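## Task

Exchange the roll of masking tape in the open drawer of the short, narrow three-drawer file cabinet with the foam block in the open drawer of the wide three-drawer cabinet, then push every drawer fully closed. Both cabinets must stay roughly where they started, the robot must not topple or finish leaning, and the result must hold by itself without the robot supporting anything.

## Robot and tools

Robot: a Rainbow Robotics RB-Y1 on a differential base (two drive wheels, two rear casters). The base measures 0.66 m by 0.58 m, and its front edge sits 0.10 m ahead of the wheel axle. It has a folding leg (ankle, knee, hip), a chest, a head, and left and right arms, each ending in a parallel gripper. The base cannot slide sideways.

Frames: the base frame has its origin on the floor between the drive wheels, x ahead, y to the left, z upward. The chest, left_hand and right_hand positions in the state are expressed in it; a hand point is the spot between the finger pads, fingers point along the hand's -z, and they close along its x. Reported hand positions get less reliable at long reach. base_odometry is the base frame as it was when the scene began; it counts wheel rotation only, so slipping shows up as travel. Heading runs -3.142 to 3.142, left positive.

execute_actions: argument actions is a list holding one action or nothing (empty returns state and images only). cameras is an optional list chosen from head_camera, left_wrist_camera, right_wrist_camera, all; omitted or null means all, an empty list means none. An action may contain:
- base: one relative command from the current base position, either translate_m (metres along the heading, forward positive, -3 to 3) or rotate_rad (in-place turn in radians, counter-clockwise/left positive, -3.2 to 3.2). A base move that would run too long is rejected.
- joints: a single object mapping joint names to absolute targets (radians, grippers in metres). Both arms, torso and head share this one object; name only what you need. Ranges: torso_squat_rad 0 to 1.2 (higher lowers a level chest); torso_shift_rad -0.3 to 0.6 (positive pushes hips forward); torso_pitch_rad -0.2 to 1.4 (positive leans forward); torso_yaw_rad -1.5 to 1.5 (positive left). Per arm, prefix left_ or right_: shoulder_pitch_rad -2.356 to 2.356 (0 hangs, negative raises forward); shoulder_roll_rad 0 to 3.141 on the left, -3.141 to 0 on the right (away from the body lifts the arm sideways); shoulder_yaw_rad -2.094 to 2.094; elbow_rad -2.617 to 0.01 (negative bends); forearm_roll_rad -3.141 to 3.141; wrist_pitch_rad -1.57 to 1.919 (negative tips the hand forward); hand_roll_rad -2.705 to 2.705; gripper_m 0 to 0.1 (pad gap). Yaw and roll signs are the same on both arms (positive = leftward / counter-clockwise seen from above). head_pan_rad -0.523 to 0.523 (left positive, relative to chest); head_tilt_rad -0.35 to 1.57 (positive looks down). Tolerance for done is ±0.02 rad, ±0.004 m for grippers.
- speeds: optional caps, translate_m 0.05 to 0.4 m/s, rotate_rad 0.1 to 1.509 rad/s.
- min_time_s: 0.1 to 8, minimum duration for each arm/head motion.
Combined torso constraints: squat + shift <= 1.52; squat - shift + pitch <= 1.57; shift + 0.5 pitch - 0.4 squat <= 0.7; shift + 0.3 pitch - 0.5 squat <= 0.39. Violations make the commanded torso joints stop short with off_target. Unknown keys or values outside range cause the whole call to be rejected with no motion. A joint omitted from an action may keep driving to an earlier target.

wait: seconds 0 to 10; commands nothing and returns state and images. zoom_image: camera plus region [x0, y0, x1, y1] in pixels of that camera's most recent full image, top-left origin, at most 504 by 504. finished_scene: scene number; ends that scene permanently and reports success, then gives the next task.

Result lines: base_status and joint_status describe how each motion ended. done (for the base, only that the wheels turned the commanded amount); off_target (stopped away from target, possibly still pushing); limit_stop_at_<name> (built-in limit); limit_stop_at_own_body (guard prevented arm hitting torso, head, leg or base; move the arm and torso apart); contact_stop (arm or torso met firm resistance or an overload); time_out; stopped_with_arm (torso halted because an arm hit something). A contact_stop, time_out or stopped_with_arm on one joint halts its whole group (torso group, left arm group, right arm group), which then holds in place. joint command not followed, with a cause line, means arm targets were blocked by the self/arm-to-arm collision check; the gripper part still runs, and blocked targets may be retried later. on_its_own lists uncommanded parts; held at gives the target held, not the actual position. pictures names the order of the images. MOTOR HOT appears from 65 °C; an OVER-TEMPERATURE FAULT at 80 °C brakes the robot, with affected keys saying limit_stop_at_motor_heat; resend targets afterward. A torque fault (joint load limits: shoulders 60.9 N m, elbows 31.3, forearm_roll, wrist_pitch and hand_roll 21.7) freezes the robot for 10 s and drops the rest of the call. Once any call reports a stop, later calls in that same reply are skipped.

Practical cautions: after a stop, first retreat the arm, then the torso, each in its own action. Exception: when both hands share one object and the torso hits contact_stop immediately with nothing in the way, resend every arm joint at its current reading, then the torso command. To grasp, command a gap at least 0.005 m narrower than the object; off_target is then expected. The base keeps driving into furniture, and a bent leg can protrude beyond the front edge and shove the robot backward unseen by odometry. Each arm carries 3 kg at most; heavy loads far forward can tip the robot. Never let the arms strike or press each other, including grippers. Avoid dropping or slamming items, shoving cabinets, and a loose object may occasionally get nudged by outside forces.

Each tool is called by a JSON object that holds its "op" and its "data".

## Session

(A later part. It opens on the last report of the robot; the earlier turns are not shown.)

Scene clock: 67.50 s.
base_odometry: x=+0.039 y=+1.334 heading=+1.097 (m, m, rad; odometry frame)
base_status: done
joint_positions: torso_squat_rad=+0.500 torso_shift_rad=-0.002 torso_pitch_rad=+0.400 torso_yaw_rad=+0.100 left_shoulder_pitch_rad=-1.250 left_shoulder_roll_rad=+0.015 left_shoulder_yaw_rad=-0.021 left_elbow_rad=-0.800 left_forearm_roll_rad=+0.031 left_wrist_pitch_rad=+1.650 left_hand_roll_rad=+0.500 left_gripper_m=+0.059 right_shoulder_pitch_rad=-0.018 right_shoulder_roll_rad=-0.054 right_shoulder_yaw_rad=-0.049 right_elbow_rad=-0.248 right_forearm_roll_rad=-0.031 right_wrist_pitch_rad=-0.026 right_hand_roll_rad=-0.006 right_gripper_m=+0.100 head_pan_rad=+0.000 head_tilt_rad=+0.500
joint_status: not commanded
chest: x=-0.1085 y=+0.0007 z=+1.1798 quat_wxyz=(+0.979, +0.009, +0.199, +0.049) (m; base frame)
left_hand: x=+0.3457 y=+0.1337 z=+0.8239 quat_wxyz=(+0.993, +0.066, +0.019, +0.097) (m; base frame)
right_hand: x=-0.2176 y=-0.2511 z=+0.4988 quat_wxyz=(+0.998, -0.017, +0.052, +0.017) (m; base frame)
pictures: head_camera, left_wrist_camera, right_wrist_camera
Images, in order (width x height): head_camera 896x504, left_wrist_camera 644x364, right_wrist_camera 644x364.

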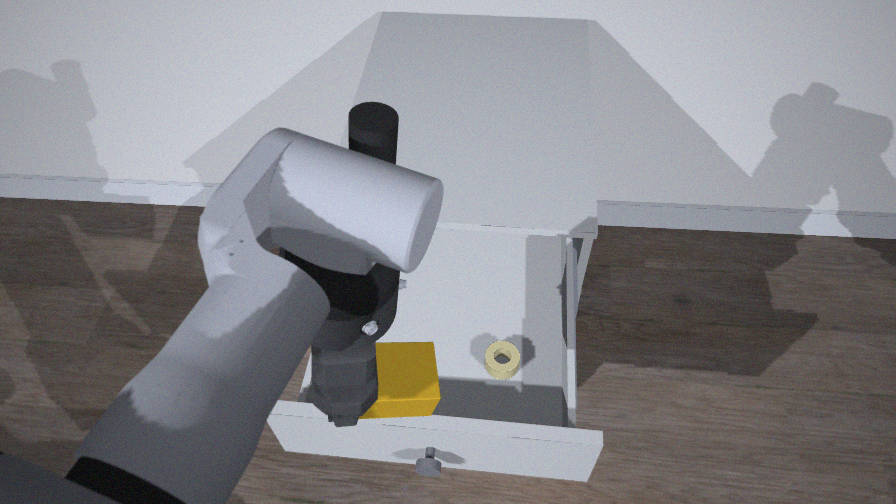

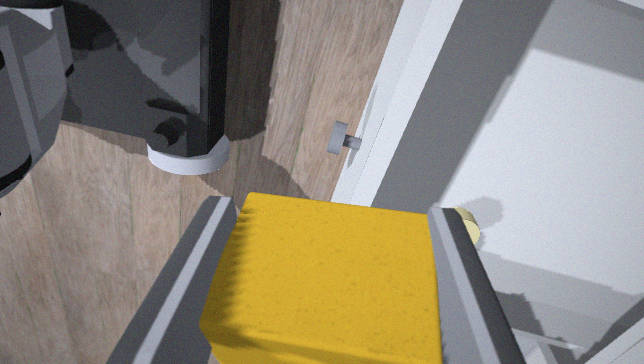

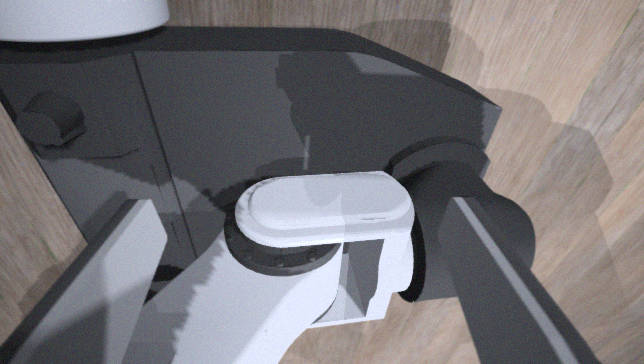

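{"op": "execute_actions", "data": {"actions": [{"base":{"translate_m":0.2},"speeds":{"translate_m":0.15},"joints":{"torso_yaw_rad":0.18,"left_hand_roll_rad":0.3}}]}}

{"op": "execute_actions", "data": {"actions": [{"joints":{"torso_squat_rad":0.85}}]}}

Scene clock: 69.93 s.
base_odometry: x=+0.130 y=+1.512 heading=+1.096 (m, m, rad; odometry frame)
base_status: done
joint_positions: torso_squat_rad=+0.500 torso_shift_rad=-0.002 torso_pitch_rad=+0.400 torso_yaw_rad=+0.180 left_shoulder_pitch_rad=-1.250 left_shoulder_roll_rad=+0.015 left_shoulder_yaw_rad=-0.021 left_elbow_rad=-0.800 left_forearm_roll_rad=+0.031 left_wrist_pitch_rad=+1.650 left_hand_roll_rad=+0.300 left_gripper_m=+0.059 right_shoulder_pitch_rad=-0.018 right_shoulder_roll_rad=-0.054 right_shoulder_yaw_rad=-0.049 right_elbow_rad=-0.248 right_forearm_roll_rad=-0.031 right_wrist_pitch_rad=-0.026 right_hand_roll_rad=-0.006 right_gripper_m=+0.100 head_pan_rad=+0.000 head_tilt_rad=+0.500
joint_status: all done
chest: x=-0.1085 y=+0.0007 z=+1.1798 quat_wxyz=(+0.976, +0.017, +0.198, +0.088) (m; base frame)
left_hand: x=+0.3342 y=+0.1779 z=+0.8287 quat_wxyz=(+0.996, +0.078, +0.028, +0.035) (m; base frame)
right_hand: x=-0.1996 y=-0.2371 z=+0.4912 quat_wxyz=(+0.997, -0.004, +0.051, +0.054) (m; base frame)
pictures: head_camera, left_wrist_camera, right_wrist_camera
Images, in order (width x height): head_camera 896x504, left_wrist_camera 644x364, right_wrist_camera 644x364.

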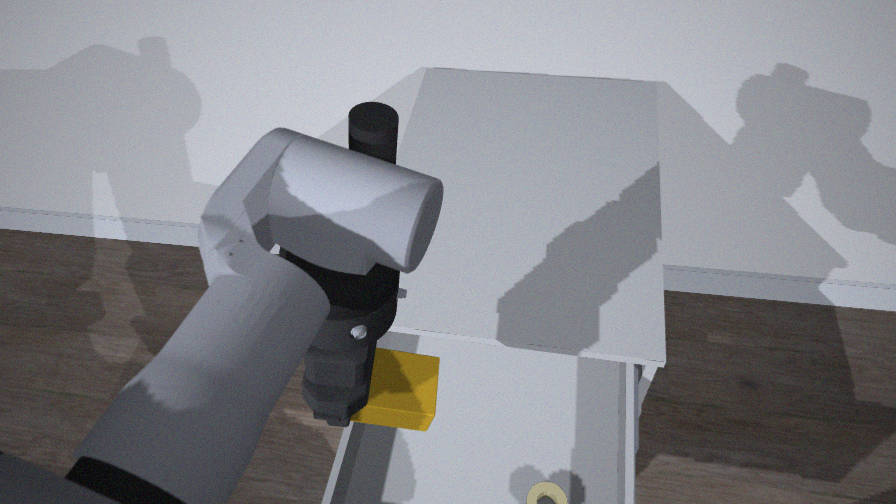

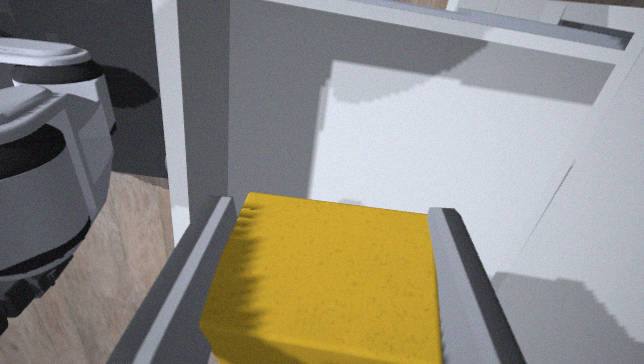

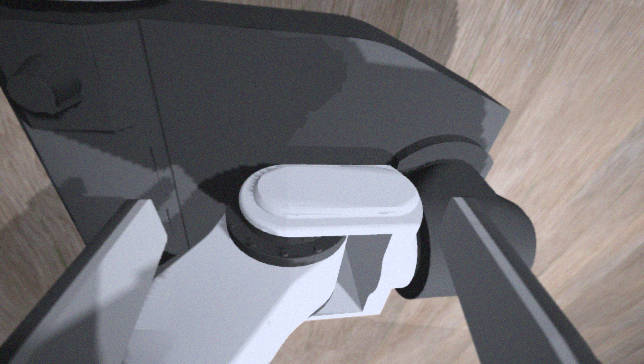

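Scene clock: 71.90 s.
base_odometry: x=+0.130 y=+1.512 heading=+1.096 (m, m, rad; odometry frame)
base_status: not commanded
joint_positions: torso_squat_rad=+0.850 torso_shift_rad=-0.002 torso_pitch_rad=+0.400 torso_yaw_rad=+0.180 left_shoulder_pitch_rad=-1.250 left_shoulder_roll_rad=+0.015 left_shoulder_yaw_rad=-0.021 left_elbow_rad=-0.800 left_forearm_roll_rad=+0.031 left_wrist_pitch_rad=+1.650 left_hand_roll_rad=+0.300 left_gripper_m=+0.059 right_shoulder_pitch_rad=-0.018 right_shoulder_roll_rad=-0.054 right_shoulder_yaw_rad=-0.049 right_elbow_rad=-0.248 right_forearm_roll_rad=-0.031 right_wrist_pitch_rad=-0.026 right_hand_roll_rad=-0.006 right_gripper_m=+0.100 head_pan_rad=+0.000 head_tilt_rad=+0.500
joint_status: all done
chest: x=-0.1083 y=+0.0006 z=+1.0275 quat_wxyz=(+0.976, +0.017, +0.198, +0.088) (m; base frame)
left_hand: x=+0.3345 y=+0.1778 z=+0.6764 quat_wxyz=(+0.996, +0.078, +0.028, +0.035) (m; base frame)
right_hand: x=-0.1993 y=-0.2371 z=+0.3388 quat_wxyz=(+0.997, -0.004, +0.051, +0.054) (m; base frame)
pictures: head_camera, left_wrist_camera, right_wrist_camera
Images, in order (width x height): head_camera 896x504, left_wrist_camera 644x364, right_wrist_camera 644x364.

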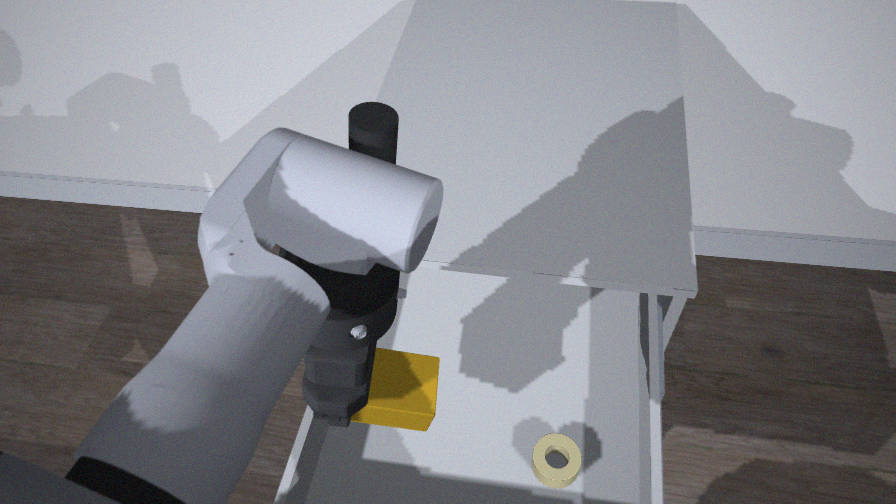

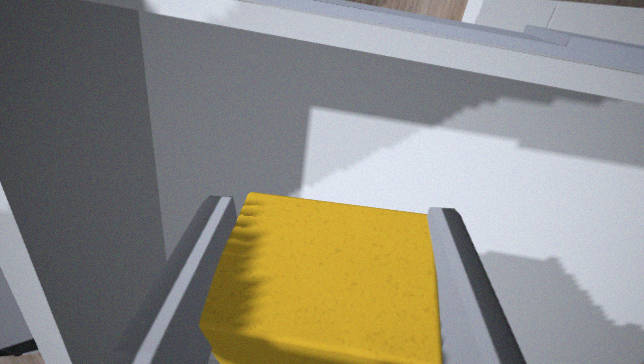

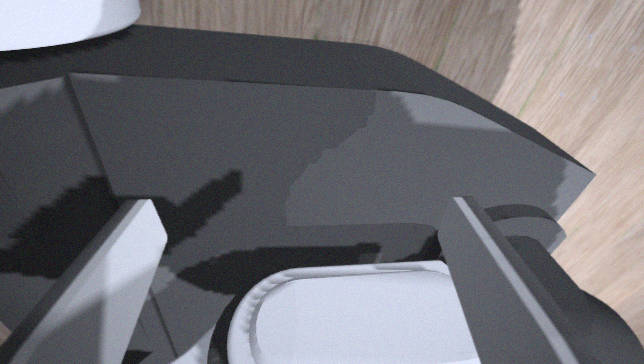

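{"op": "execute_actions", "data": {"actions": [{"joints":{"torso_squat_rad":1.02}}], "cameras": ["head_camera"]}}

{"op": "execute_actions", "data": {"actions": [{"joints":{"left_gripper_m":0.09}}], "cameras": ["head_camera"]}}

{"op": "execute_actions", "data": {"actions": [{"joints":{"torso_squat_rad":0.7}}], "cameras": []}}

{"op": "execute_actions", "data": {"actions": [{"base":{"translate_m":-0.06},"joints":{"torso_yaw_rad":-0.1,"left_hand_roll_rad":0.58,"left_gripper_m":0.05}}]}}

Scene clock: 73.83 s.
base_odometry: x=+0.130 y=+1.512 heading=+1.096 (m, m, rad; odometry frame)
base_status: not commanded
joint_positions: torso_squat_rad=+1.020 torso_shift_rad=-0.002 torso_pitch_rad=+0.400 torso_yaw_rad=+0.180 left_shoulder_pitch_rad=-1.250 left_shoulder_roll_rad=+0.015 left_shoulder_yaw_rad=-0.021 left_elbow_rad=-0.800 left_forearm_roll_rad=+0.031 left_wrist_pitch_rad=+1.650 left_hand_roll_rad=+0.300 left_gripper_m=+0.059 right_shoulder_pitch_rad=-0.018 right_shoulder_roll_rad=-0.054 right_shoulder_yaw_rad=-0.049 right_elbow_rad=-0.248 right_forearm_roll_rad=-0.031 right_wrist_pitch_rad=-0.026 right_hand_roll_rad=-0.006 right_gripper_m=+0.100 head_pan_rad=+0.000 head_tilt_rad=+0.500
joint_status: all done
chest: x=-0.1082 y=+0.0006 z=+0.9318 quat_wxyz=(+0.976, +0.017, +0.198, +0.088) (m; base frame)
left_hand: x=+0.3346 y=+0.1778 z=+0.5808 quat_wxyz=(+0.996, +0.078, +0.028, +0.035) (m; base frame)
right_hand: x=-0.1991 y=-0.2372 z=+0.2432 quat_wxyz=(+0.997, -0.004, +0.051, +0.054) (m; base frame)
pictures: head_camera
Images, in order (width x height): head_camera 896x504.

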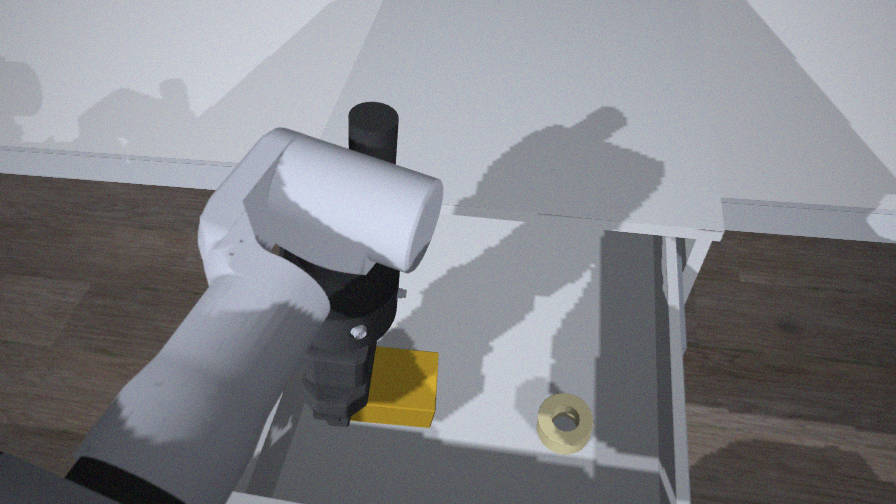

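Scene clock: 75.03 s.
base_odometry: x=+0.130 y=+1.512 heading=+1.096 (m, m, rad; odometry frame)
base_status: not commanded
joint_positions: torso_squat_rad=+1.020 torso_shift_rad=-0.002 torso_pitch_rad=+0.400 torso_yaw_rad=+0.180 left_shoulder_pitch_rad=-1.250 left_shoulder_roll_rad=+0.015 left_shoulder_yaw_rad=-0.021 left_elbow_rad=-0.800 left_forearm_roll_rad=+0.031 left_wrist_pitch_rad=+1.650 left_hand_roll_rad=+0.300 left_gripper_m=+0.090 right_shoulder_pitch_rad=-0.018 right_shoulder_roll_rad=-0.054 right_shoulder_yaw_rad=-0.049 right_elbow_rad=-0.248 right_forearm_roll_rad=-0.031 right_wrist_pitch_rad=-0.026 right_hand_roll_rad=-0.006 right_gripper_m=+0.100 head_pan_rad=+0.000 head_tilt_rad=+0.500
joint_status: all done
chest: x=-0.1082 y=+0.0006 z=+0.9318 quat_wxyz=(+0.976, +0.017, +0.198, +0.088) (m; base frame)
left_hand: x=+0.3346 y=+0.1778 z=+0.5808 quat_wxyz=(+0.996, +0.078, +0.028, +0.035) (m; base frame)
right_hand: x=-0.1991 y=-0.2372 z=+0.2432 quat_wxyz=(+0.997, -0.004, +0.051, +0.054) (m; base frame)
pictures: head_camera
Images, in order (width x height): head_camera 896x504.

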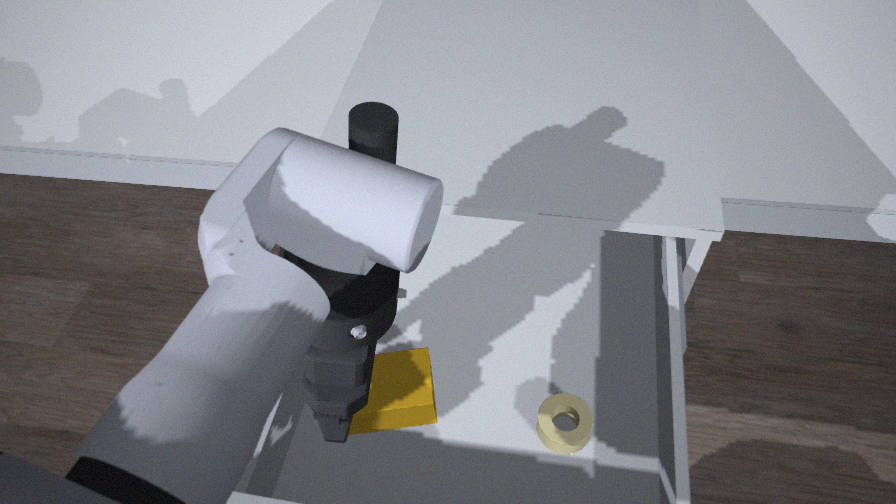

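Scene clock: 76.90 s.
base_odometry: x=+0.130 y=+1.512 heading=+1.096 (m, m, rad; odometry frame)
base_status: not commanded
joint_positions: torso_squat_rad=+0.700 torso_shift_rad=-0.002 torso_pitch_rad=+0.400 torso_yaw_rad=+0.180 left_shoulder_pitch_rad=-1.250 left_shoulder_roll_rad=+0.015 left_shoulder_yaw_rad=-0.021 left_elbow_rad=-0.800 left_forearm_roll_rad=+0.031 left_wrist_pitch_rad=+1.650 left_hand_roll_rad=+0.300 left_gripper_m=+0.090 right_shoulder_pitch_rad=-0.018 right_shoulder_roll_rad=-0.054 right_shoulder_yaw_rad=-0.049 right_elbow_rad=-0.248 right_forearm_roll_rad=-0.031 right_wrist_pitch_rad=-0.026 right_hand_roll_rad=-0.006 right_gripper_m=+0.100 head_pan_rad=+0.000 head_tilt_rad=+0.500
joint_status: all done
chest: x=-0.1084 y=+0.0007 z=+1.1009 quat_wxyz=(+0.976, +0.017, +0.198, +0.088) (m; base frame)
left_hand: x=+0.3343 y=+0.1778 z=+0.7498 quat_wxyz=(+0.996, +0.078, +0.028, +0.035) (m; base frame)
right_hand: x=-0.1995 y=-0.2371 z=+0.4123 quat_wxyz=(+0.997, -0.004, +0.051, +0.054) (m; base frame)
pictures: none
No camera images: the call's "cameras" was empty. Leave "cameras" out to get every camera's image.

Scene clock: 78.30 s.
base_odometry: x=+0.103 y=+1.459 heading=+1.096 (m, m, rad; odometry frame)
base_status: done
joint_positions: torso_squat_rad=+0.700 torso_shift_rad=-0.002 torso_pitch_rad=+0.400 torso_yaw_rad=-0.100 left_shoulder_pitch_rad=-1.250 left_shoulder_roll_rad=+0.015 left_shoulder_yaw_rad=-0.021 left_elbow_rad=-0.800 left_forearm_roll_rad=+0.031 left_wrist_pitch_rad=+1.650 left_hand_roll_rad=+0.580 left_gripper_m=+0.050 right_shoulder_pitch_rad=-0.018 right_shoulder_roll_rad=-0.054 right_shoulder_yaw_rad=-0.049 right_elbow_rad=-0.248 right_forearm_roll_rad=-0.031 right_wrist_pitch_rad=-0.026 right_hand_roll_rad=-0.006 right_gripper_m=+0.100 head_pan_rad=+0.000 head_tilt_rad=+0.500
joint_status: all done
chest: x=-0.1085 y=+0.0006 z=+1.1009 quat_wxyz=(+0.979, -0.011, +0.198, -0.049) (m; base frame)
left_hand: x=+0.3600 y=+0.0202 z=+0.7392 quat_wxyz=(+0.998, +0.030, +0.016, +0.044) (m; base frame)
right_hand: x=-0.2666 y=-0.2788 z=+0.4406 quat_wxyz=(+0.994, -0.051, +0.054, -0.077) (m; base frame)
pictures: head_camera, left_wrist_camera, right_wrist_camera
Images, in order (width x height): head_camera 896x504, left_wrist_camera 644x364, right_wrist_camera 644x364.

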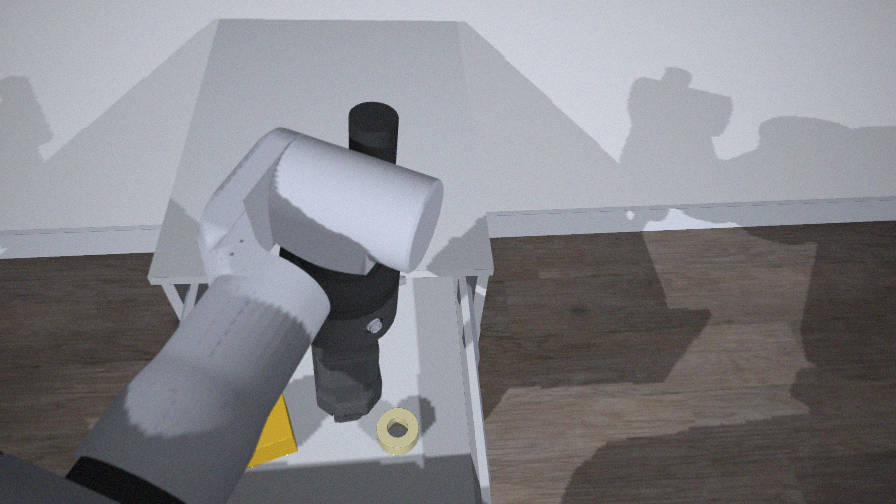

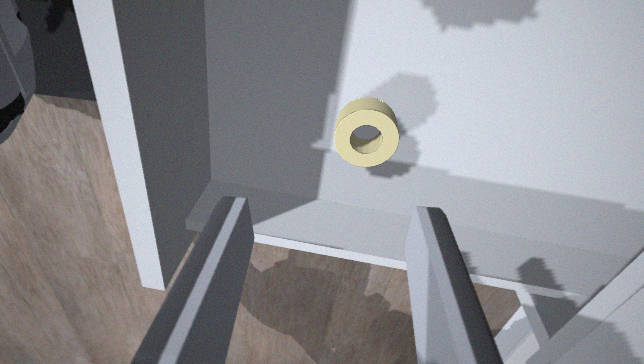

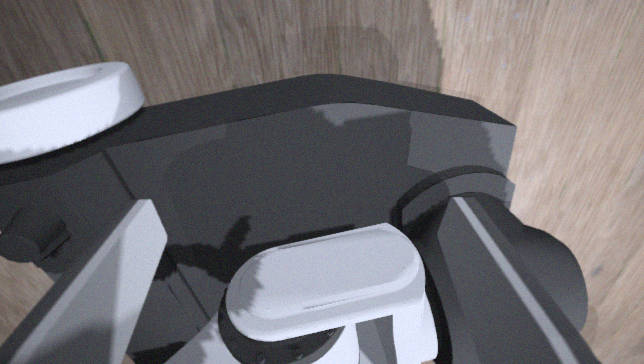

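{"op": "execute_actions", "data": {"actions": [{"base":{"translate_m":0.03},"joints":{"torso_squat_rad":0.92,"left_gripper_m":0.09}}], "cameras": ["left_wrist_camera"]}}

Scene clock: 80.17 s.
base_odometry: x=+0.117 y=+1.486 heading=+1.096 (m, m, rad; odometry frame)
base_status: done
joint_positions: torso_squat_rad=+0.920 torso_shift_rad=-0.002 torso_pitch_rad=+0.400 torso_yaw_rad=-0.100 left_shoulder_pitch_rad=-1.250 left_shoulder_roll_rad=+0.015 left_shoulder_yaw_rad=-0.021 left_elbow_rad=-0.800 left_forearm_roll_rad=+0.031 left_wrist_pitch_rad=+1.650 left_hand_roll_rad=+0.580 left_gripper_m=+0.090 right_shoulder_pitch_rad=-0.018 right_shoulder_roll_rad=-0.054 right_shoulder_yaw_rad=-0.049 right_elbow_rad=-0.248 right_forearm_roll_rad=-0.031 right_wrist_pitch_rad=-0.026 right_hand_roll_rad=-0.006 right_gripper_m=+0.100 head_pan_rad=+0.000 head_tilt_rad=+0.500
joint_status: all done
chest: x=-0.1082 y=+0.0006 z=+0.9896 quat_wxyz=(+0.979, -0.011, +0.198, -0.049) (m; base frame)
left_hand: x=+0.3602 y=+0.0202 z=+0.6278 quat_wxyz=(+0.998, +0.030, +0.016, +0.044) (m; base frame)
right_hand: x=-0.2663 y=-0.2789 z=+0.3293 quat_wxyz=(+0.994, -0.051, +0.054, -0.077) (m; base frame)
pictures: left_wrist_camera
Images, in order (width x height): left_wrist_camera 644x364.

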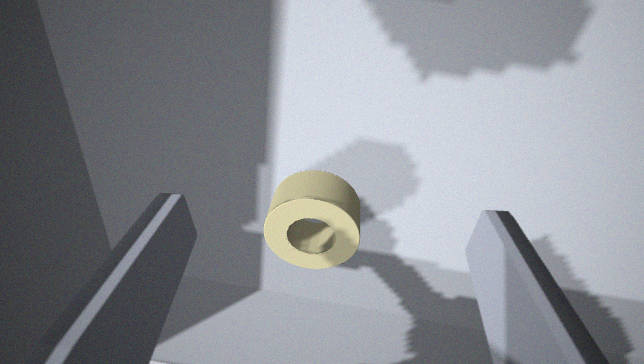

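{"op": "execute_actions", "data": {"actions": [{"base":{"translate_m":-0.01},"joints":{"torso_squat_rad":1.09}}], "cameras": ["left_wrist_camera","head_camera"]}}

{"op": "execute_actions", "data": {"actions": [{"joints":{"left_gripper_m":0.02}}], "cameras": []}}

{"op": "execute_actions", "data": {"actions": [{"joints":{"torso_squat_rad":0.6}}], "cameras": ["left_wrist_camera","head_camera"]}}

Scene clock: 81.93 s.
base_odometry: x=+0.112 y=+1.477 heading=+1.096 (m, m, rad; odometry frame)
base_status: done
joint_positions: torso_squat_rad=+1.052 torso_shift_rad=-0.004 torso_pitch_rad=+0.394 torso_yaw_rad=-0.100 left_shoulder_pitch_rad=-1.256 left_shoulder_roll_rad=+0.016 left_shoulder_yaw_rad=-0.021 left_elbow_rad=-0.804 left_forearm_roll_rad=+0.030 left_wrist_pitch_rad=+1.650 left_hand_roll_rad=+0.580 left_gripper_m=+0.090 right_shoulder_pitch_rad=-0.018 right_shoulder_roll_rad=-0.054 right_shoulder_yaw_rad=-0.049 right_elbow_rad=-0.248 right_forearm_roll_rad=-0.031 right_wrist_pitch_rad=-0.026 right_hand_roll_rad=-0.006 right_gripper_m=+0.100 head_pan_rad=+0.000 head_tilt_rad=+0.500
joint_status: torso_squat_rad contact_stop (moved +0.132 of +0.170)
on_its_own: torso_squat_rad is held at +1.052, not at your +1.090, since a contact_stop
chest: x=-0.1107 y=+0.0006 z=+0.9132 quat_wxyz=(+0.979, -0.010, +0.195, -0.049) (m; base frame)
left_hand: x=+0.3634 y=+0.0196 z=+0.5580 quat_wxyz=(+0.999, +0.029, +0.008, +0.044) (m; base frame)
right_hand: x=-0.2644 y=-0.2789 z=+0.2519 quat_wxyz=(+0.994, -0.051, +0.051, -0.077) (m; base frame)
pictures: head_camera, left_wrist_camera
Images, in order (width x height): head_camera 896x504, left_wrist_camera 644x364.

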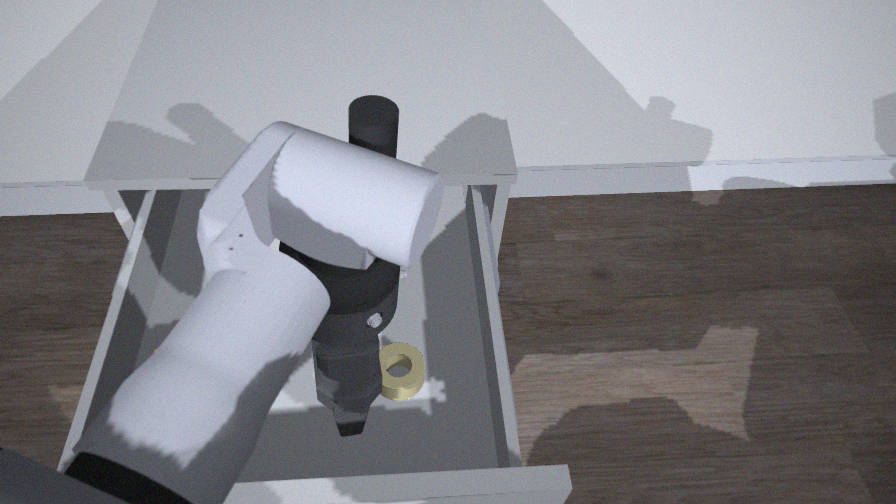

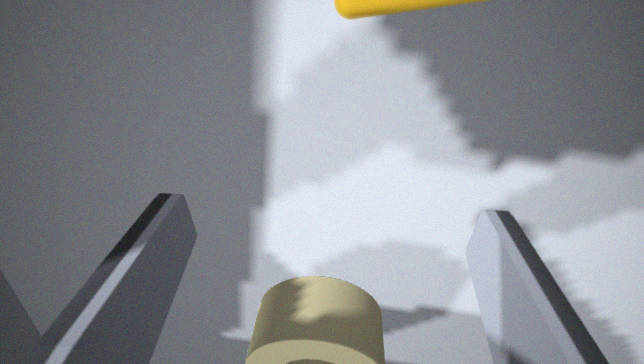

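not run: a stop came earlier in this reply.

not run: a stop came earlier in this reply.

Tape is a bit to the right; shift.

{"op": "execute_actions", "data": {"actions": [{"joints":{"torso_squat_rad":1.03,"torso_yaw_rad":-0.15}}], "cameras": ["left_wrist_camera","head_camera"]}}

{"op": "execute_actions", "data": {"actions": [{"joints":{"left_gripper_m":0.02}}], "cameras": []}}

{"op": "execute_actions", "data": {"actions": [{"joints":{"torso_squat_rad":0.6}}], "cameras": ["left_wrist_camera","head_camera"]}}

Scene clock: 83.37 s.
base_odometry: x=+0.112 y=+1.477 heading=+1.096 (m, m, rad; odometry frame)
base_status: not commanded
joint_positions: torso_squat_rad=+1.030 torso_shift_rad=-0.003 torso_pitch_rad=+0.396 torso_yaw_rad=-0.150 left_shoulder_pitch_rad=-1.250 left_shoulder_roll_rad=+0.015 left_shoulder_yaw_rad=-0.021 left_elbow_rad=-0.800 left_forearm_roll_rad=+0.031 left_wrist_pitch_rad=+1.650 left_hand_roll_rad=+0.580 left_gripper_m=+0.090 right_shoulder_pitch_rad=-0.018 right_shoulder_roll_rad=-0.054 right_shoulder_yaw_rad=-0.049 right_elbow_rad=-0.248 right_forearm_roll_rad=-0.031 right_wrist_pitch_rad=-0.026 right_hand_roll_rad=-0.006 right_gripper_m=+0.100 head_pan_rad=+0.000 head_tilt_rad=+0.500
joint_status: all done
chest: x=-0.1099 y=+0.0006 z=+0.9264 quat_wxyz=(+0.978, -0.015, +0.196, -0.073) (m; base frame)
left_hand: x=+0.3606 y=-0.0084 z=+0.5669 quat_wxyz=(+0.999, +0.020, +0.013, +0.021) (m; base frame)
right_hand: x=-0.2780 y=-0.2842 z=+0.2709 quat_wxyz=(+0.992, -0.060, +0.052, -0.101) (m; base frame)
pictures: head_camera, left_wrist_camera
Images, in order (width x height): head_camera 896x504, left_wrist_camera 644x364.

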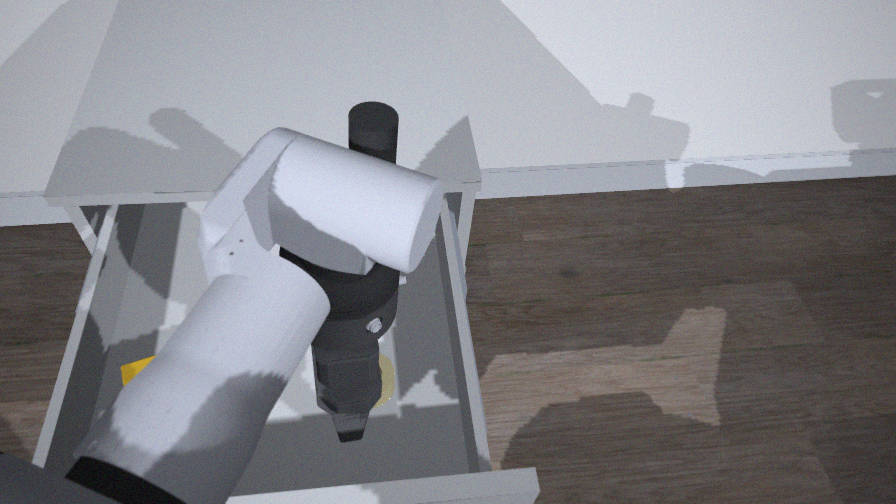

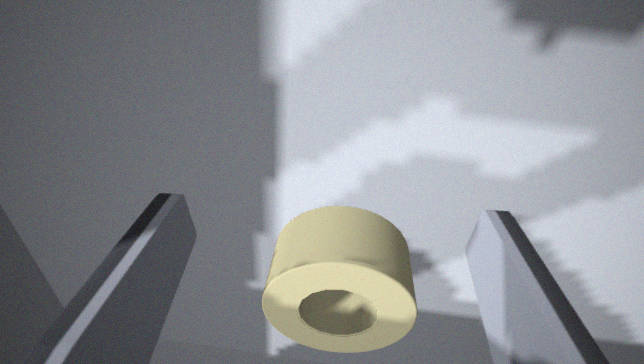

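Scene clock: 84.57 s.
base_odometry: x=+0.112 y=+1.477 heading=+1.096 (m, m, rad; odometry frame)
base_status: not commanded
joint_positions: torso_squat_rad=+1.030 torso_shift_rad=-0.003 torso_pitch_rad=+0.396 torso_yaw_rad=-0.150 left_shoulder_pitch_rad=-1.250 left_shoulder_roll_rad=+0.015 left_shoulder_yaw_rad=-0.021 left_elbow_rad=-0.800 left_forearm_roll_rad=+0.031 left_wrist_pitch_rad=+1.650 left_hand_roll_rad=+0.580 left_gripper_m=+0.020 right_shoulder_pitch_rad=-0.018 right_shoulder_roll_rad=-0.054 right_shoulder_yaw_rad=-0.049 right_elbow_rad=-0.248 right_forearm_roll_rad=-0.031 right_wrist_pitch_rad=-0.026 right_hand_roll_rad=-0.006 right_gripper_m=+0.100 head_pan_rad=+0.000 head_tilt_rad=+0.500
joint_status: all done
chest: x=-0.1099 y=+0.0006 z=+0.9264 quat_wxyz=(+0.978, -0.015, +0.196, -0.073) (m; base frame)
left_hand: x=+0.3606 y=-0.0084 z=+0.5669 quat_wxyz=(+0.999, +0.020, +0.013, +0.021) (m; base frame)
right_hand: x=-0.2780 y=-0.2842 z=+0.2709 quat_wxyz=(+0.992, -0.060, +0.052, -0.101) (m; base frame)
pictures: none
No camera images: the call's "cameras" was empty. Leave "cameras" out to get every camera's image.

Scene clock: 86.80 s.
base_odometry: x=+0.112 y=+1.477 heading=+1.096 (m, m, rad; odometry frame)
base_status: not commanded
joint_positions: torso_squat_rad=+0.600 torso_shift_rad=-0.003 torso_pitch_rad=+0.396 torso_yaw_rad=-0.150 left_shoulder_pitch_rad=-1.250 left_shoulder_roll_rad=+0.015 left_shoulder_yaw_rad=-0.021 left_elbow_rad=-0.800 left_forearm_roll_rad=+0.031 left_wrist_pitch_rad=+1.650 left_hand_roll_rad=+0.580 left_gripper_m=+0.020 right_shoulder_pitch_rad=-0.018 right_shoulder_roll_rad=-0.054 right_shoulder_yaw_rad=-0.049 right_elbow_rad=-0.248 right_forearm_roll_rad=-0.031 right_wrist_pitch_rad=-0.026 right_hand_roll_rad=-0.006 right_gripper_m=+0.100 head_pan_rad=+0.000 head_tilt_rad=+0.500
joint_status: all done
chest: x=-0.1106 y=+0.0007 z=+1.1438 quat_wxyz=(+0.978, -0.015, +0.196, -0.073) (m; base frame)
left_hand: x=+0.3598 y=-0.0082 z=+0.7841 quat_wxyz=(+0.999, +0.020, +0.013, +0.021) (m; base frame)
right_hand: x=-0.2787 y=-0.2841 z=+0.4882 quat_wxyz=(+0.992, -0.060, +0.052, -0.101) (m; base frame)
pictures: head_camera, left_wrist_camera
Images, in order (width x height): head_camera 896x504, left_wrist_camera 644x364.

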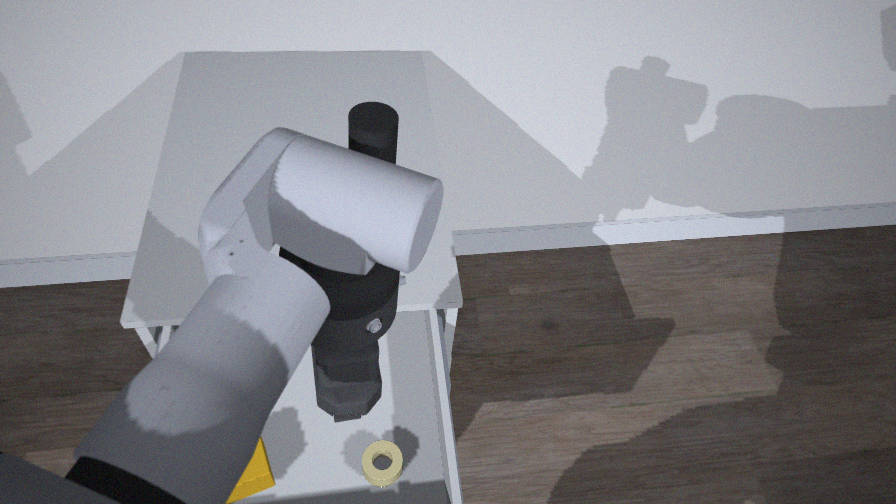

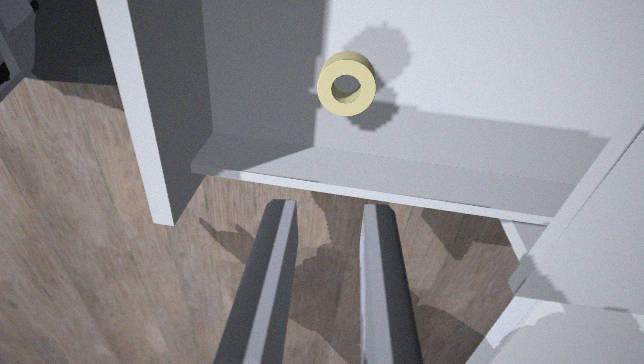

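{"op": "execute_actions", "data": {"actions": [{"joints":{"torso_squat_rad":0.2,"torso_pitch_rad":0.6,"torso_yaw_rad":-0.17,"left_shoulder_pitch_rad":-1.13,"left_elbow_rad":-0.5,"left_wrist_pitch_rad":1.0,"left_gripper_m":0.09,"head_tilt_rad":0.4},"base":{"translate_m":0.02}}], "cameras": ["left_wrist_camera","head_camera"]}}

Scene clock: 89.63 s.
base_odometry: x=+0.121 y=+1.495 heading=+1.095 (m, m, rad; odometry frame)
base_status: done
joint_positions: torso_squat_rad=+0.200 torso_shift_rad=-0.003 torso_pitch_rad=+0.600 torso_yaw_rad=-0.170 left_shoulder_pitch_rad=-1.130 left_shoulder_roll_rad=+0.015 left_shoulder_yaw_rad=-0.021 left_elbow_rad=-0.500 left_forearm_roll_rad=+0.031 left_wrist_pitch_rad=+1.000 left_hand_roll_rad=+0.580 left_gripper_m=+0.090 right_shoulder_pitch_rad=-0.018 right_shoulder_roll_rad=-0.054 right_shoulder_yaw_rad=-0.049 right_elbow_rad=-0.248 right_forearm_roll_rad=-0.031 right_wrist_pitch_rad=-0.026 right_hand_roll_rad=-0.006 right_gripper_m=+0.100 head_pan_rad=+0.000 head_tilt_rad=+0.400
joint_status: all done
chest: x=-0.0554 y=+0.0007 z=+1.2219 quat_wxyz=(+0.952, -0.026, +0.295, -0.081) (m; base frame)
left_hand: x=+0.3125 y=-0.0185 z=+0.6547 quat_wxyz=(+0.998, -0.053, +0.021, +0.038) (m; base frame)
right_hand: x=-0.3578 y=-0.2859 z=+0.6174 quat_wxyz=(+0.980, -0.074, +0.153, -0.103) (m; base frame)
pictures: head_camera, left_wrist_camera
Images, in order (width x height): head_camera 896x504, left_wrist_camera 644x364.

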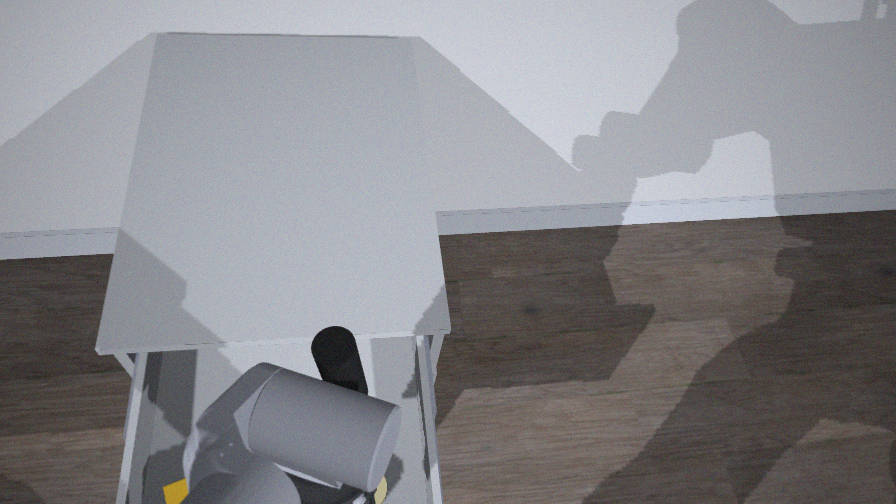

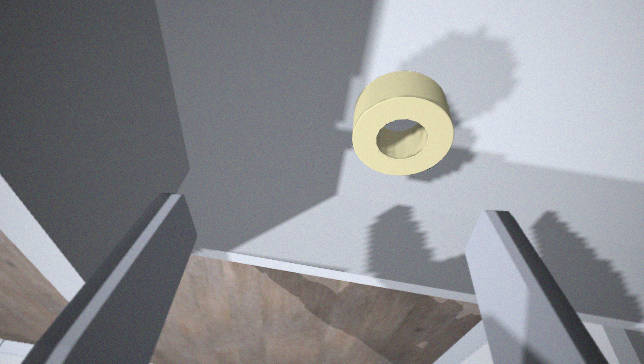

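{"op": "execute_actions", "data": {"actions": [{"joints":{"torso_squat_rad":0.4,"torso_yaw_rad":-0.12},"base":{"translate_m":0.035}}], "cameras": ["left_wrist_camera","head_camera"]}}

Scene clock: 91.47 s.
base_odometry: x=+0.137 y=+1.526 heading=+1.095 (m, m, rad; odometry frame)
base_status: done
joint_positions: torso_squat_rad=+0.400 torso_shift_rad=-0.003 torso_pitch_rad=+0.600 torso_yaw_rad=-0.120 left_shoulder_pitch_rad=-1.130 left_shoulder_roll_rad=+0.015 left_shoulder_yaw_rad=-0.021 left_elbow_rad=-0.500 left_forearm_roll_rad=+0.031 left_wrist_pitch_rad=+1.000 left_hand_roll_rad=+0.580 left_gripper_m=+0.090 right_shoulder_pitch_rad=-0.018 right_shoulder_roll_rad=-0.054 right_shoulder_yaw_rad=-0.049 right_elbow_rad=-0.248 right_forearm_roll_rad=-0.031 right_wrist_pitch_rad=-0.026 right_hand_roll_rad=-0.006 right_gripper_m=+0.100 head_pan_rad=+0.000 head_tilt_rad=+0.400
joint_status: all done
chest: x=-0.0553 y=+0.0007 z=+1.1806 quat_wxyz=(+0.954, -0.018, +0.295, -0.057) (m; base frame)
left_hand: x=+0.3129 y=+0.0125 z=+0.6135 quat_wxyz=(+0.997, -0.040, +0.019, +0.059) (m; base frame)
right_hand: x=-0.3460 y=-0.2810 z=+0.5680 quat_wxyz=(+0.983, -0.063, +0.153, -0.081) (m; base frame)
pictures: head_camera, left_wrist_camera
Images, in order (width x height): head_camera 896x504, left_wrist_camera 644x364.

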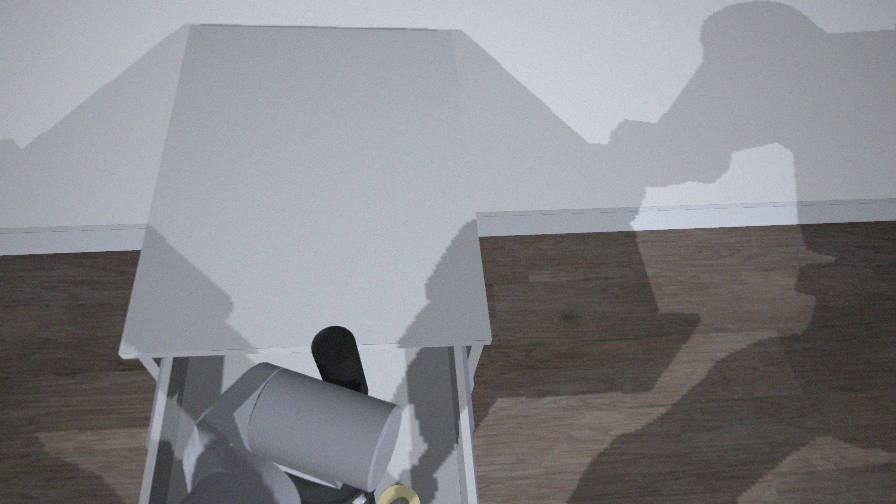

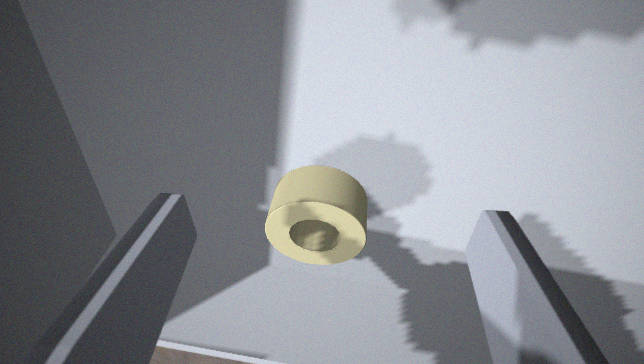

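{"op": "execute_actions", "data": {"actions": [{"joints":{"torso_squat_rad":0.61,"torso_yaw_rad":-0.15}}], "cameras": ["left_wrist_camera"]}}

{"op": "execute_actions", "data": {"actions": [{"joints":{"left_gripper_m":0.02}}], "cameras": []}}

{"op": "execute_actions", "data": {"actions": [{"joints":{"torso_squat_rad":0.0,"torso_pitch_rad":0.45}}], "cameras": ["left_wrist_camera","head_camera"]}}

Scene clock: 93.30 s.
base_odometry: x=+0.137 y=+1.526 heading=+1.095 (m, m, rad; odometry frame)
base_status: not commanded
joint_positions: torso_squat_rad=+0.584 torso_shift_rad=-0.005 torso_pitch_rad=+0.594 torso_yaw_rad=-0.145 left_shoulder_pitch_rad=-1.134 left_shoulder_roll_rad=+0.016 left_shoulder_yaw_rad=-0.021 left_elbow_rad=-0.503 left_forearm_roll_rad=+0.030 left_wrist_pitch_rad=+1.000 left_hand_roll_rad=+0.580 left_gripper_m=+0.090 right_shoulder_pitch_rad=-0.018 right_shoulder_roll_rad=-0.054 right_shoulder_yaw_rad=-0.049 right_elbow_rad=-0.248 right_forearm_roll_rad=-0.031 right_wrist_pitch_rad=-0.026 right_hand_roll_rad=-0.006 right_gripper_m=+0.100 head_pan_rad=+0.000 head_tilt_rad=+0.400
joint_status: torso_squat_rad contact_stop (moved +0.184 of +0.210); the others done
on_its_own: torso_squat_rad is held at +0.584, not at your +0.610, since a contact_stop
chest: x=-0.0579 y=+0.0007 z=+1.1207 quat_wxyz=(+0.954, -0.022, +0.292, -0.069) (m; base frame)
left_hand: x=+0.3176 y=-0.0044 z=+0.5579 quat_wxyz=(+0.998, -0.048, +0.013, +0.048) (m; base frame)
right_hand: x=-0.3508 y=-0.2836 z=+0.5104 quat_wxyz=(+0.982, -0.068, +0.150, -0.092) (m; base frame)
pictures: left_wrist_camera
Images, in order (width x height): left_wrist_camera 644x364.

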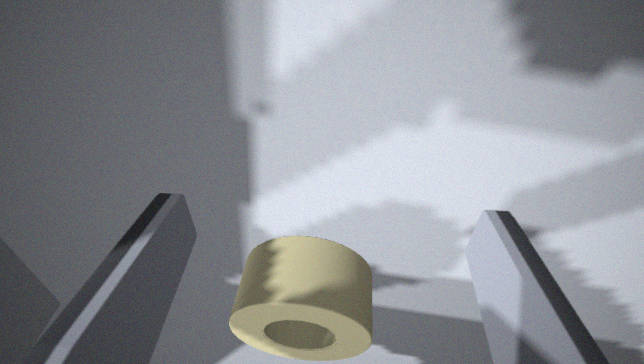

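not run: a stop came earlier in this reply.

not run: a stop came earlier in this reply.

{"op": "execute_actions", "data": {"actions": [{"joints":{"torso_squat_rad":0.575,"left_gripper_m":0.02}}], "cameras": ["left_wrist_camera"]}}

{"op": "execute_actions", "data": {"actions": [{"joints":{"torso_squat_rad":0.0,"torso_pitch_rad":0.45}}], "cameras": ["left_wrist_camera","head_camera"]}}

Scene clock: 94.77 s.
base_odometry: x=+0.137 y=+1.526 heading=+1.095 (m, m, rad; odometry frame)
base_status: not commanded
joint_positions: torso_squat_rad=+0.575 torso_shift_rad=-0.005 torso_pitch_rad=+0.596 torso_yaw_rad=-0.145 left_shoulder_pitch_rad=-1.130 left_shoulder_roll_rad=+0.015 left_shoulder_yaw_rad=-0.021 left_elbow_rad=-0.500 left_forearm_roll_rad=+0.031 left_wrist_pitch_rad=+1.000 left_hand_roll_rad=+0.580 left_gripper_m=+0.020 right_shoulder_pitch_rad=-0.018 right_shoulder_roll_rad=-0.054 right_shoulder_yaw_rad=-0.049 right_elbow_rad=-0.248 right_forearm_roll_rad=-0.031 right_wrist_pitch_rad=-0.026 right_hand_roll_rad=-0.006 right_gripper_m=+0.100 head_pan_rad=+0.000 head_tilt_rad=+0.400
joint_status: all done
chest: x=-0.0572 y=+0.0007 z=+1.1241 quat_wxyz=(+0.953, -0.022, +0.293, -0.069) (m; base frame)
left_hand: x=+0.3140 y=-0.0031 z=+0.5586 quat_wxyz=(+0.998, -0.047, +0.018, +0.048) (m; base frame)
right_hand: x=-0.3510 y=-0.2836 z=+0.5142 quat_wxyz=(+0.982, -0.068, +0.151, -0.092) (m; base frame)
pictures: left_wrist_camera
Images, in order (width x height): left_wrist_camera 644x364.

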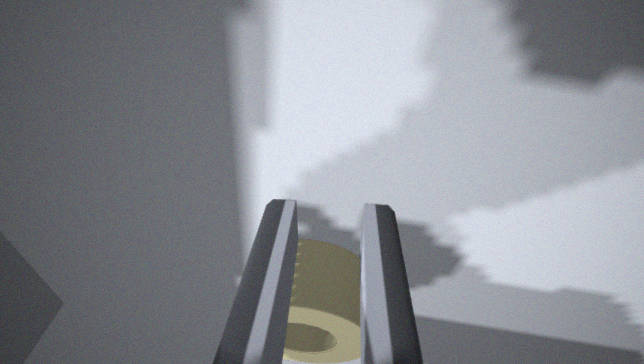

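Scene clock: 97.47 s.
base_odometry: x=+0.137 y=+1.526 heading=+1.095 (m, m, rad; odometry frame)
base_status: not commanded
joint_positions: torso_squat_rad=+0.000 torso_shift_rad=-0.005 torso_pitch_rad=+0.450 torso_yaw_rad=-0.145 left_shoulder_pitch_rad=-1.130 left_shoulder_roll_rad=+0.015 left_shoulder_yaw_rad=-0.021 left_elbow_rad=-0.500 left_forearm_roll_rad=+0.031 left_wrist_pitch_rad=+1.000 left_hand_roll_rad=+0.580 left_gripper_m=+0.020 right_shoulder_pitch_rad=-0.018 right_shoulder_roll_rad=-0.054 right_shoulder_yaw_rad=-0.049 right_elbow_rad=-0.248 right_forearm_roll_rad=-0.031 right_wrist_pitch_rad=-0.026 right_hand_roll_rad=-0.006 right_gripper_m=+0.100 head_pan_rad=+0.000 head_tilt_rad=+0.400
joint_status: all done
chest: x=-0.0966 y=+0.0007 z=+1.2591 quat_wxyz=(+0.972, -0.017, +0.223, -0.071) (m; base frame)
left_hand: x=+0.3525 y=-0.0030 z=+0.7533 quat_wxyz=(+0.996, -0.050, -0.055, +0.045) (m; base frame)
right_hand: x=-0.2989 y=-0.2835 z=+0.6131 quat_wxyz=(+0.990, -0.061, +0.079, -0.097) (m; base frame)
pictures: head_camera, left_wrist_camera
Images, in order (width x height): head_camera 896x504, left_wrist_camera 644x364.

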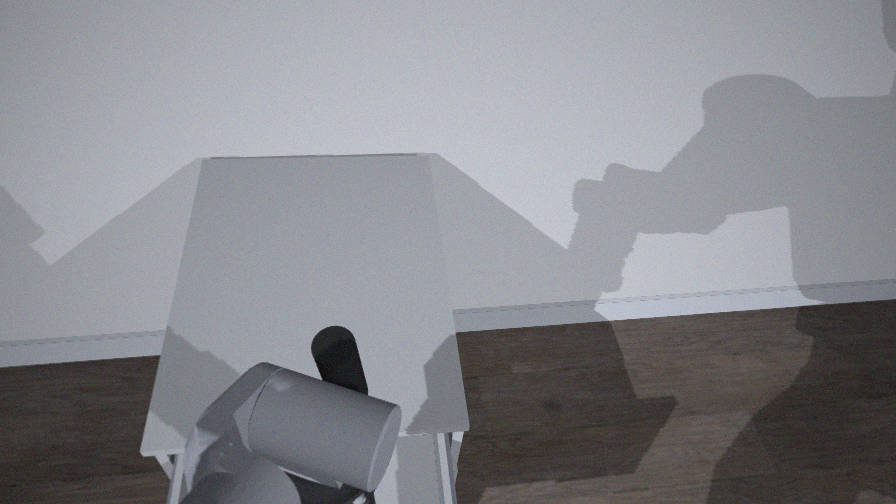

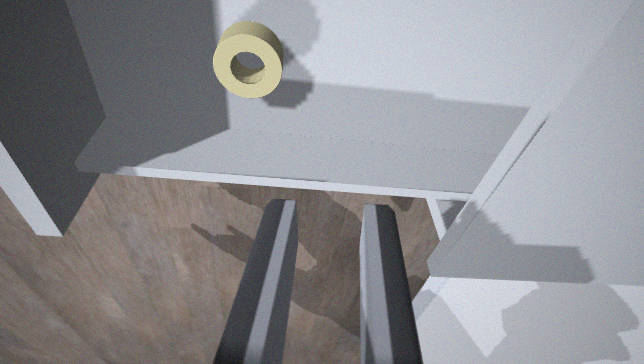

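{"op": "execute_actions", "data": {"actions": [{"joints":{"torso_squat_rad":0.4,"torso_pitch_rad":0.6,"left_gripper_m":0.035},"base":{"translate_m":0.03}}], "cameras": ["left_wrist_camera"]}}

{"op": "execute_actions", "data": {"actions": [{"joints":{"torso_squat_rad":0.63}}], "cameras": ["left_wrist_camera"]}}

Scene clock: 100.60 s.
base_odometry: x=+0.151 y=+1.552 heading=+1.094 (m, m, rad; odometry frame)
base_status: done
joint_positions: torso_squat_rad=+0.400 torso_shift_rad=-0.005 torso_pitch_rad=+0.600 torso_yaw_rad=-0.145 left_shoulder_pitch_rad=-1.130 left_shoulder_roll_rad=+0.015 left_shoulder_yaw_rad=-0.021 left_elbow_rad=-0.500 left_forearm_roll_rad=+0.031 left_wrist_pitch_rad=+1.000 left_hand_roll_rad=+0.580 left_gripper_m=+0.035 right_shoulder_pitch_rad=-0.018 right_shoulder_roll_rad=-0.054 right_shoulder_yaw_rad=-0.049 right_elbow_rad=-0.248 right_forearm_roll_rad=-0.031 right_wrist_pitch_rad=-0.026 right_hand_roll_rad=-0.006 right_gripper_m=+0.100 head_pan_rad=+0.000 head_tilt_rad=+0.400
joint_status: all done
chest: x=-0.0562 y=+0.0007 z=+1.1806 quat_wxyz=(+0.953, -0.022, +0.295, -0.069) (m; base frame)
left_hand: x=+0.3122 y=-0.0031 z=+0.6134 quat_wxyz=(+0.998, -0.046, +0.020, +0.048) (m; base frame)
right_hand: x=-0.3528 y=-0.2835 z=+0.5720 quat_wxyz=(+0.982, -0.068, +0.153, -0.092) (m; base frame)
pictures: left_wrist_camera
Images, in order (width x height): left_wrist_camera 644x364.

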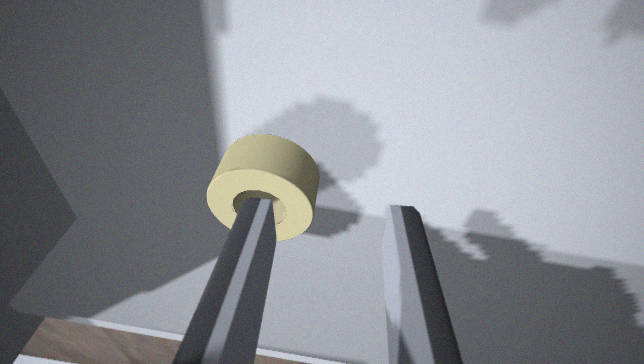

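Scene clock: 101.97 s.
base_odometry: x=+0.151 y=+1.552 heading=+1.094 (m, m, rad; odometry frame)
base_status: not commanded
joint_positions: torso_squat_rad=+0.592 torso_shift_rad=-0.007 torso_pitch_rad=+0.592 torso_yaw_rad=-0.145 left_shoulder_pitch_rad=-1.136 left_shoulder_roll_rad=+0.015 left_shoulder_yaw_rad=-0.021 left_elbow_rad=-0.504 left_forearm_roll_rad=+0.031 left_wrist_pitch_rad=+1.000 left_hand_roll_rad=+0.580 left_gripper_m=+0.035 right_shoulder_pitch_rad=-0.018 right_shoulder_roll_rad=-0.054 right_shoulder_yaw_rad=-0.049 right_elbow_rad=-0.248 right_forearm_roll_rad=-0.031 right_wrist_pitch_rad=-0.026 right_hand_roll_rad=-0.006 right_gripper_m=+0.100 head_pan_rad=+0.000 head_tilt_rad=+0.400
joint_status: torso_squat_rad contact_stop (moved +0.192 of +0.230)
on_its_own: torso_squat_rad is held at +0.592, not at your +0.630, since a contact_stop
chest: x=-0.0595 y=+0.0007 z=+1.1180 quat_wxyz=(+0.954, -0.022, +0.291, -0.069) (m; base frame)
left_hand: x=+0.3177 y=-0.0050 z=+0.5566 quat_wxyz=(+0.998, -0.049, +0.012, +0.047) (m; base frame)
right_hand: x=-0.3512 y=-0.2835 z=+0.5071 quat_wxyz=(+0.982, -0.068, +0.149, -0.092) (m; base frame)
pictures: left_wrist_camera
Images, in order (width x height): left_wrist_camera 644x364.

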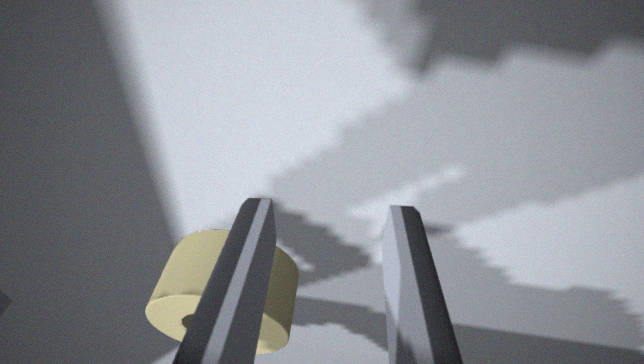

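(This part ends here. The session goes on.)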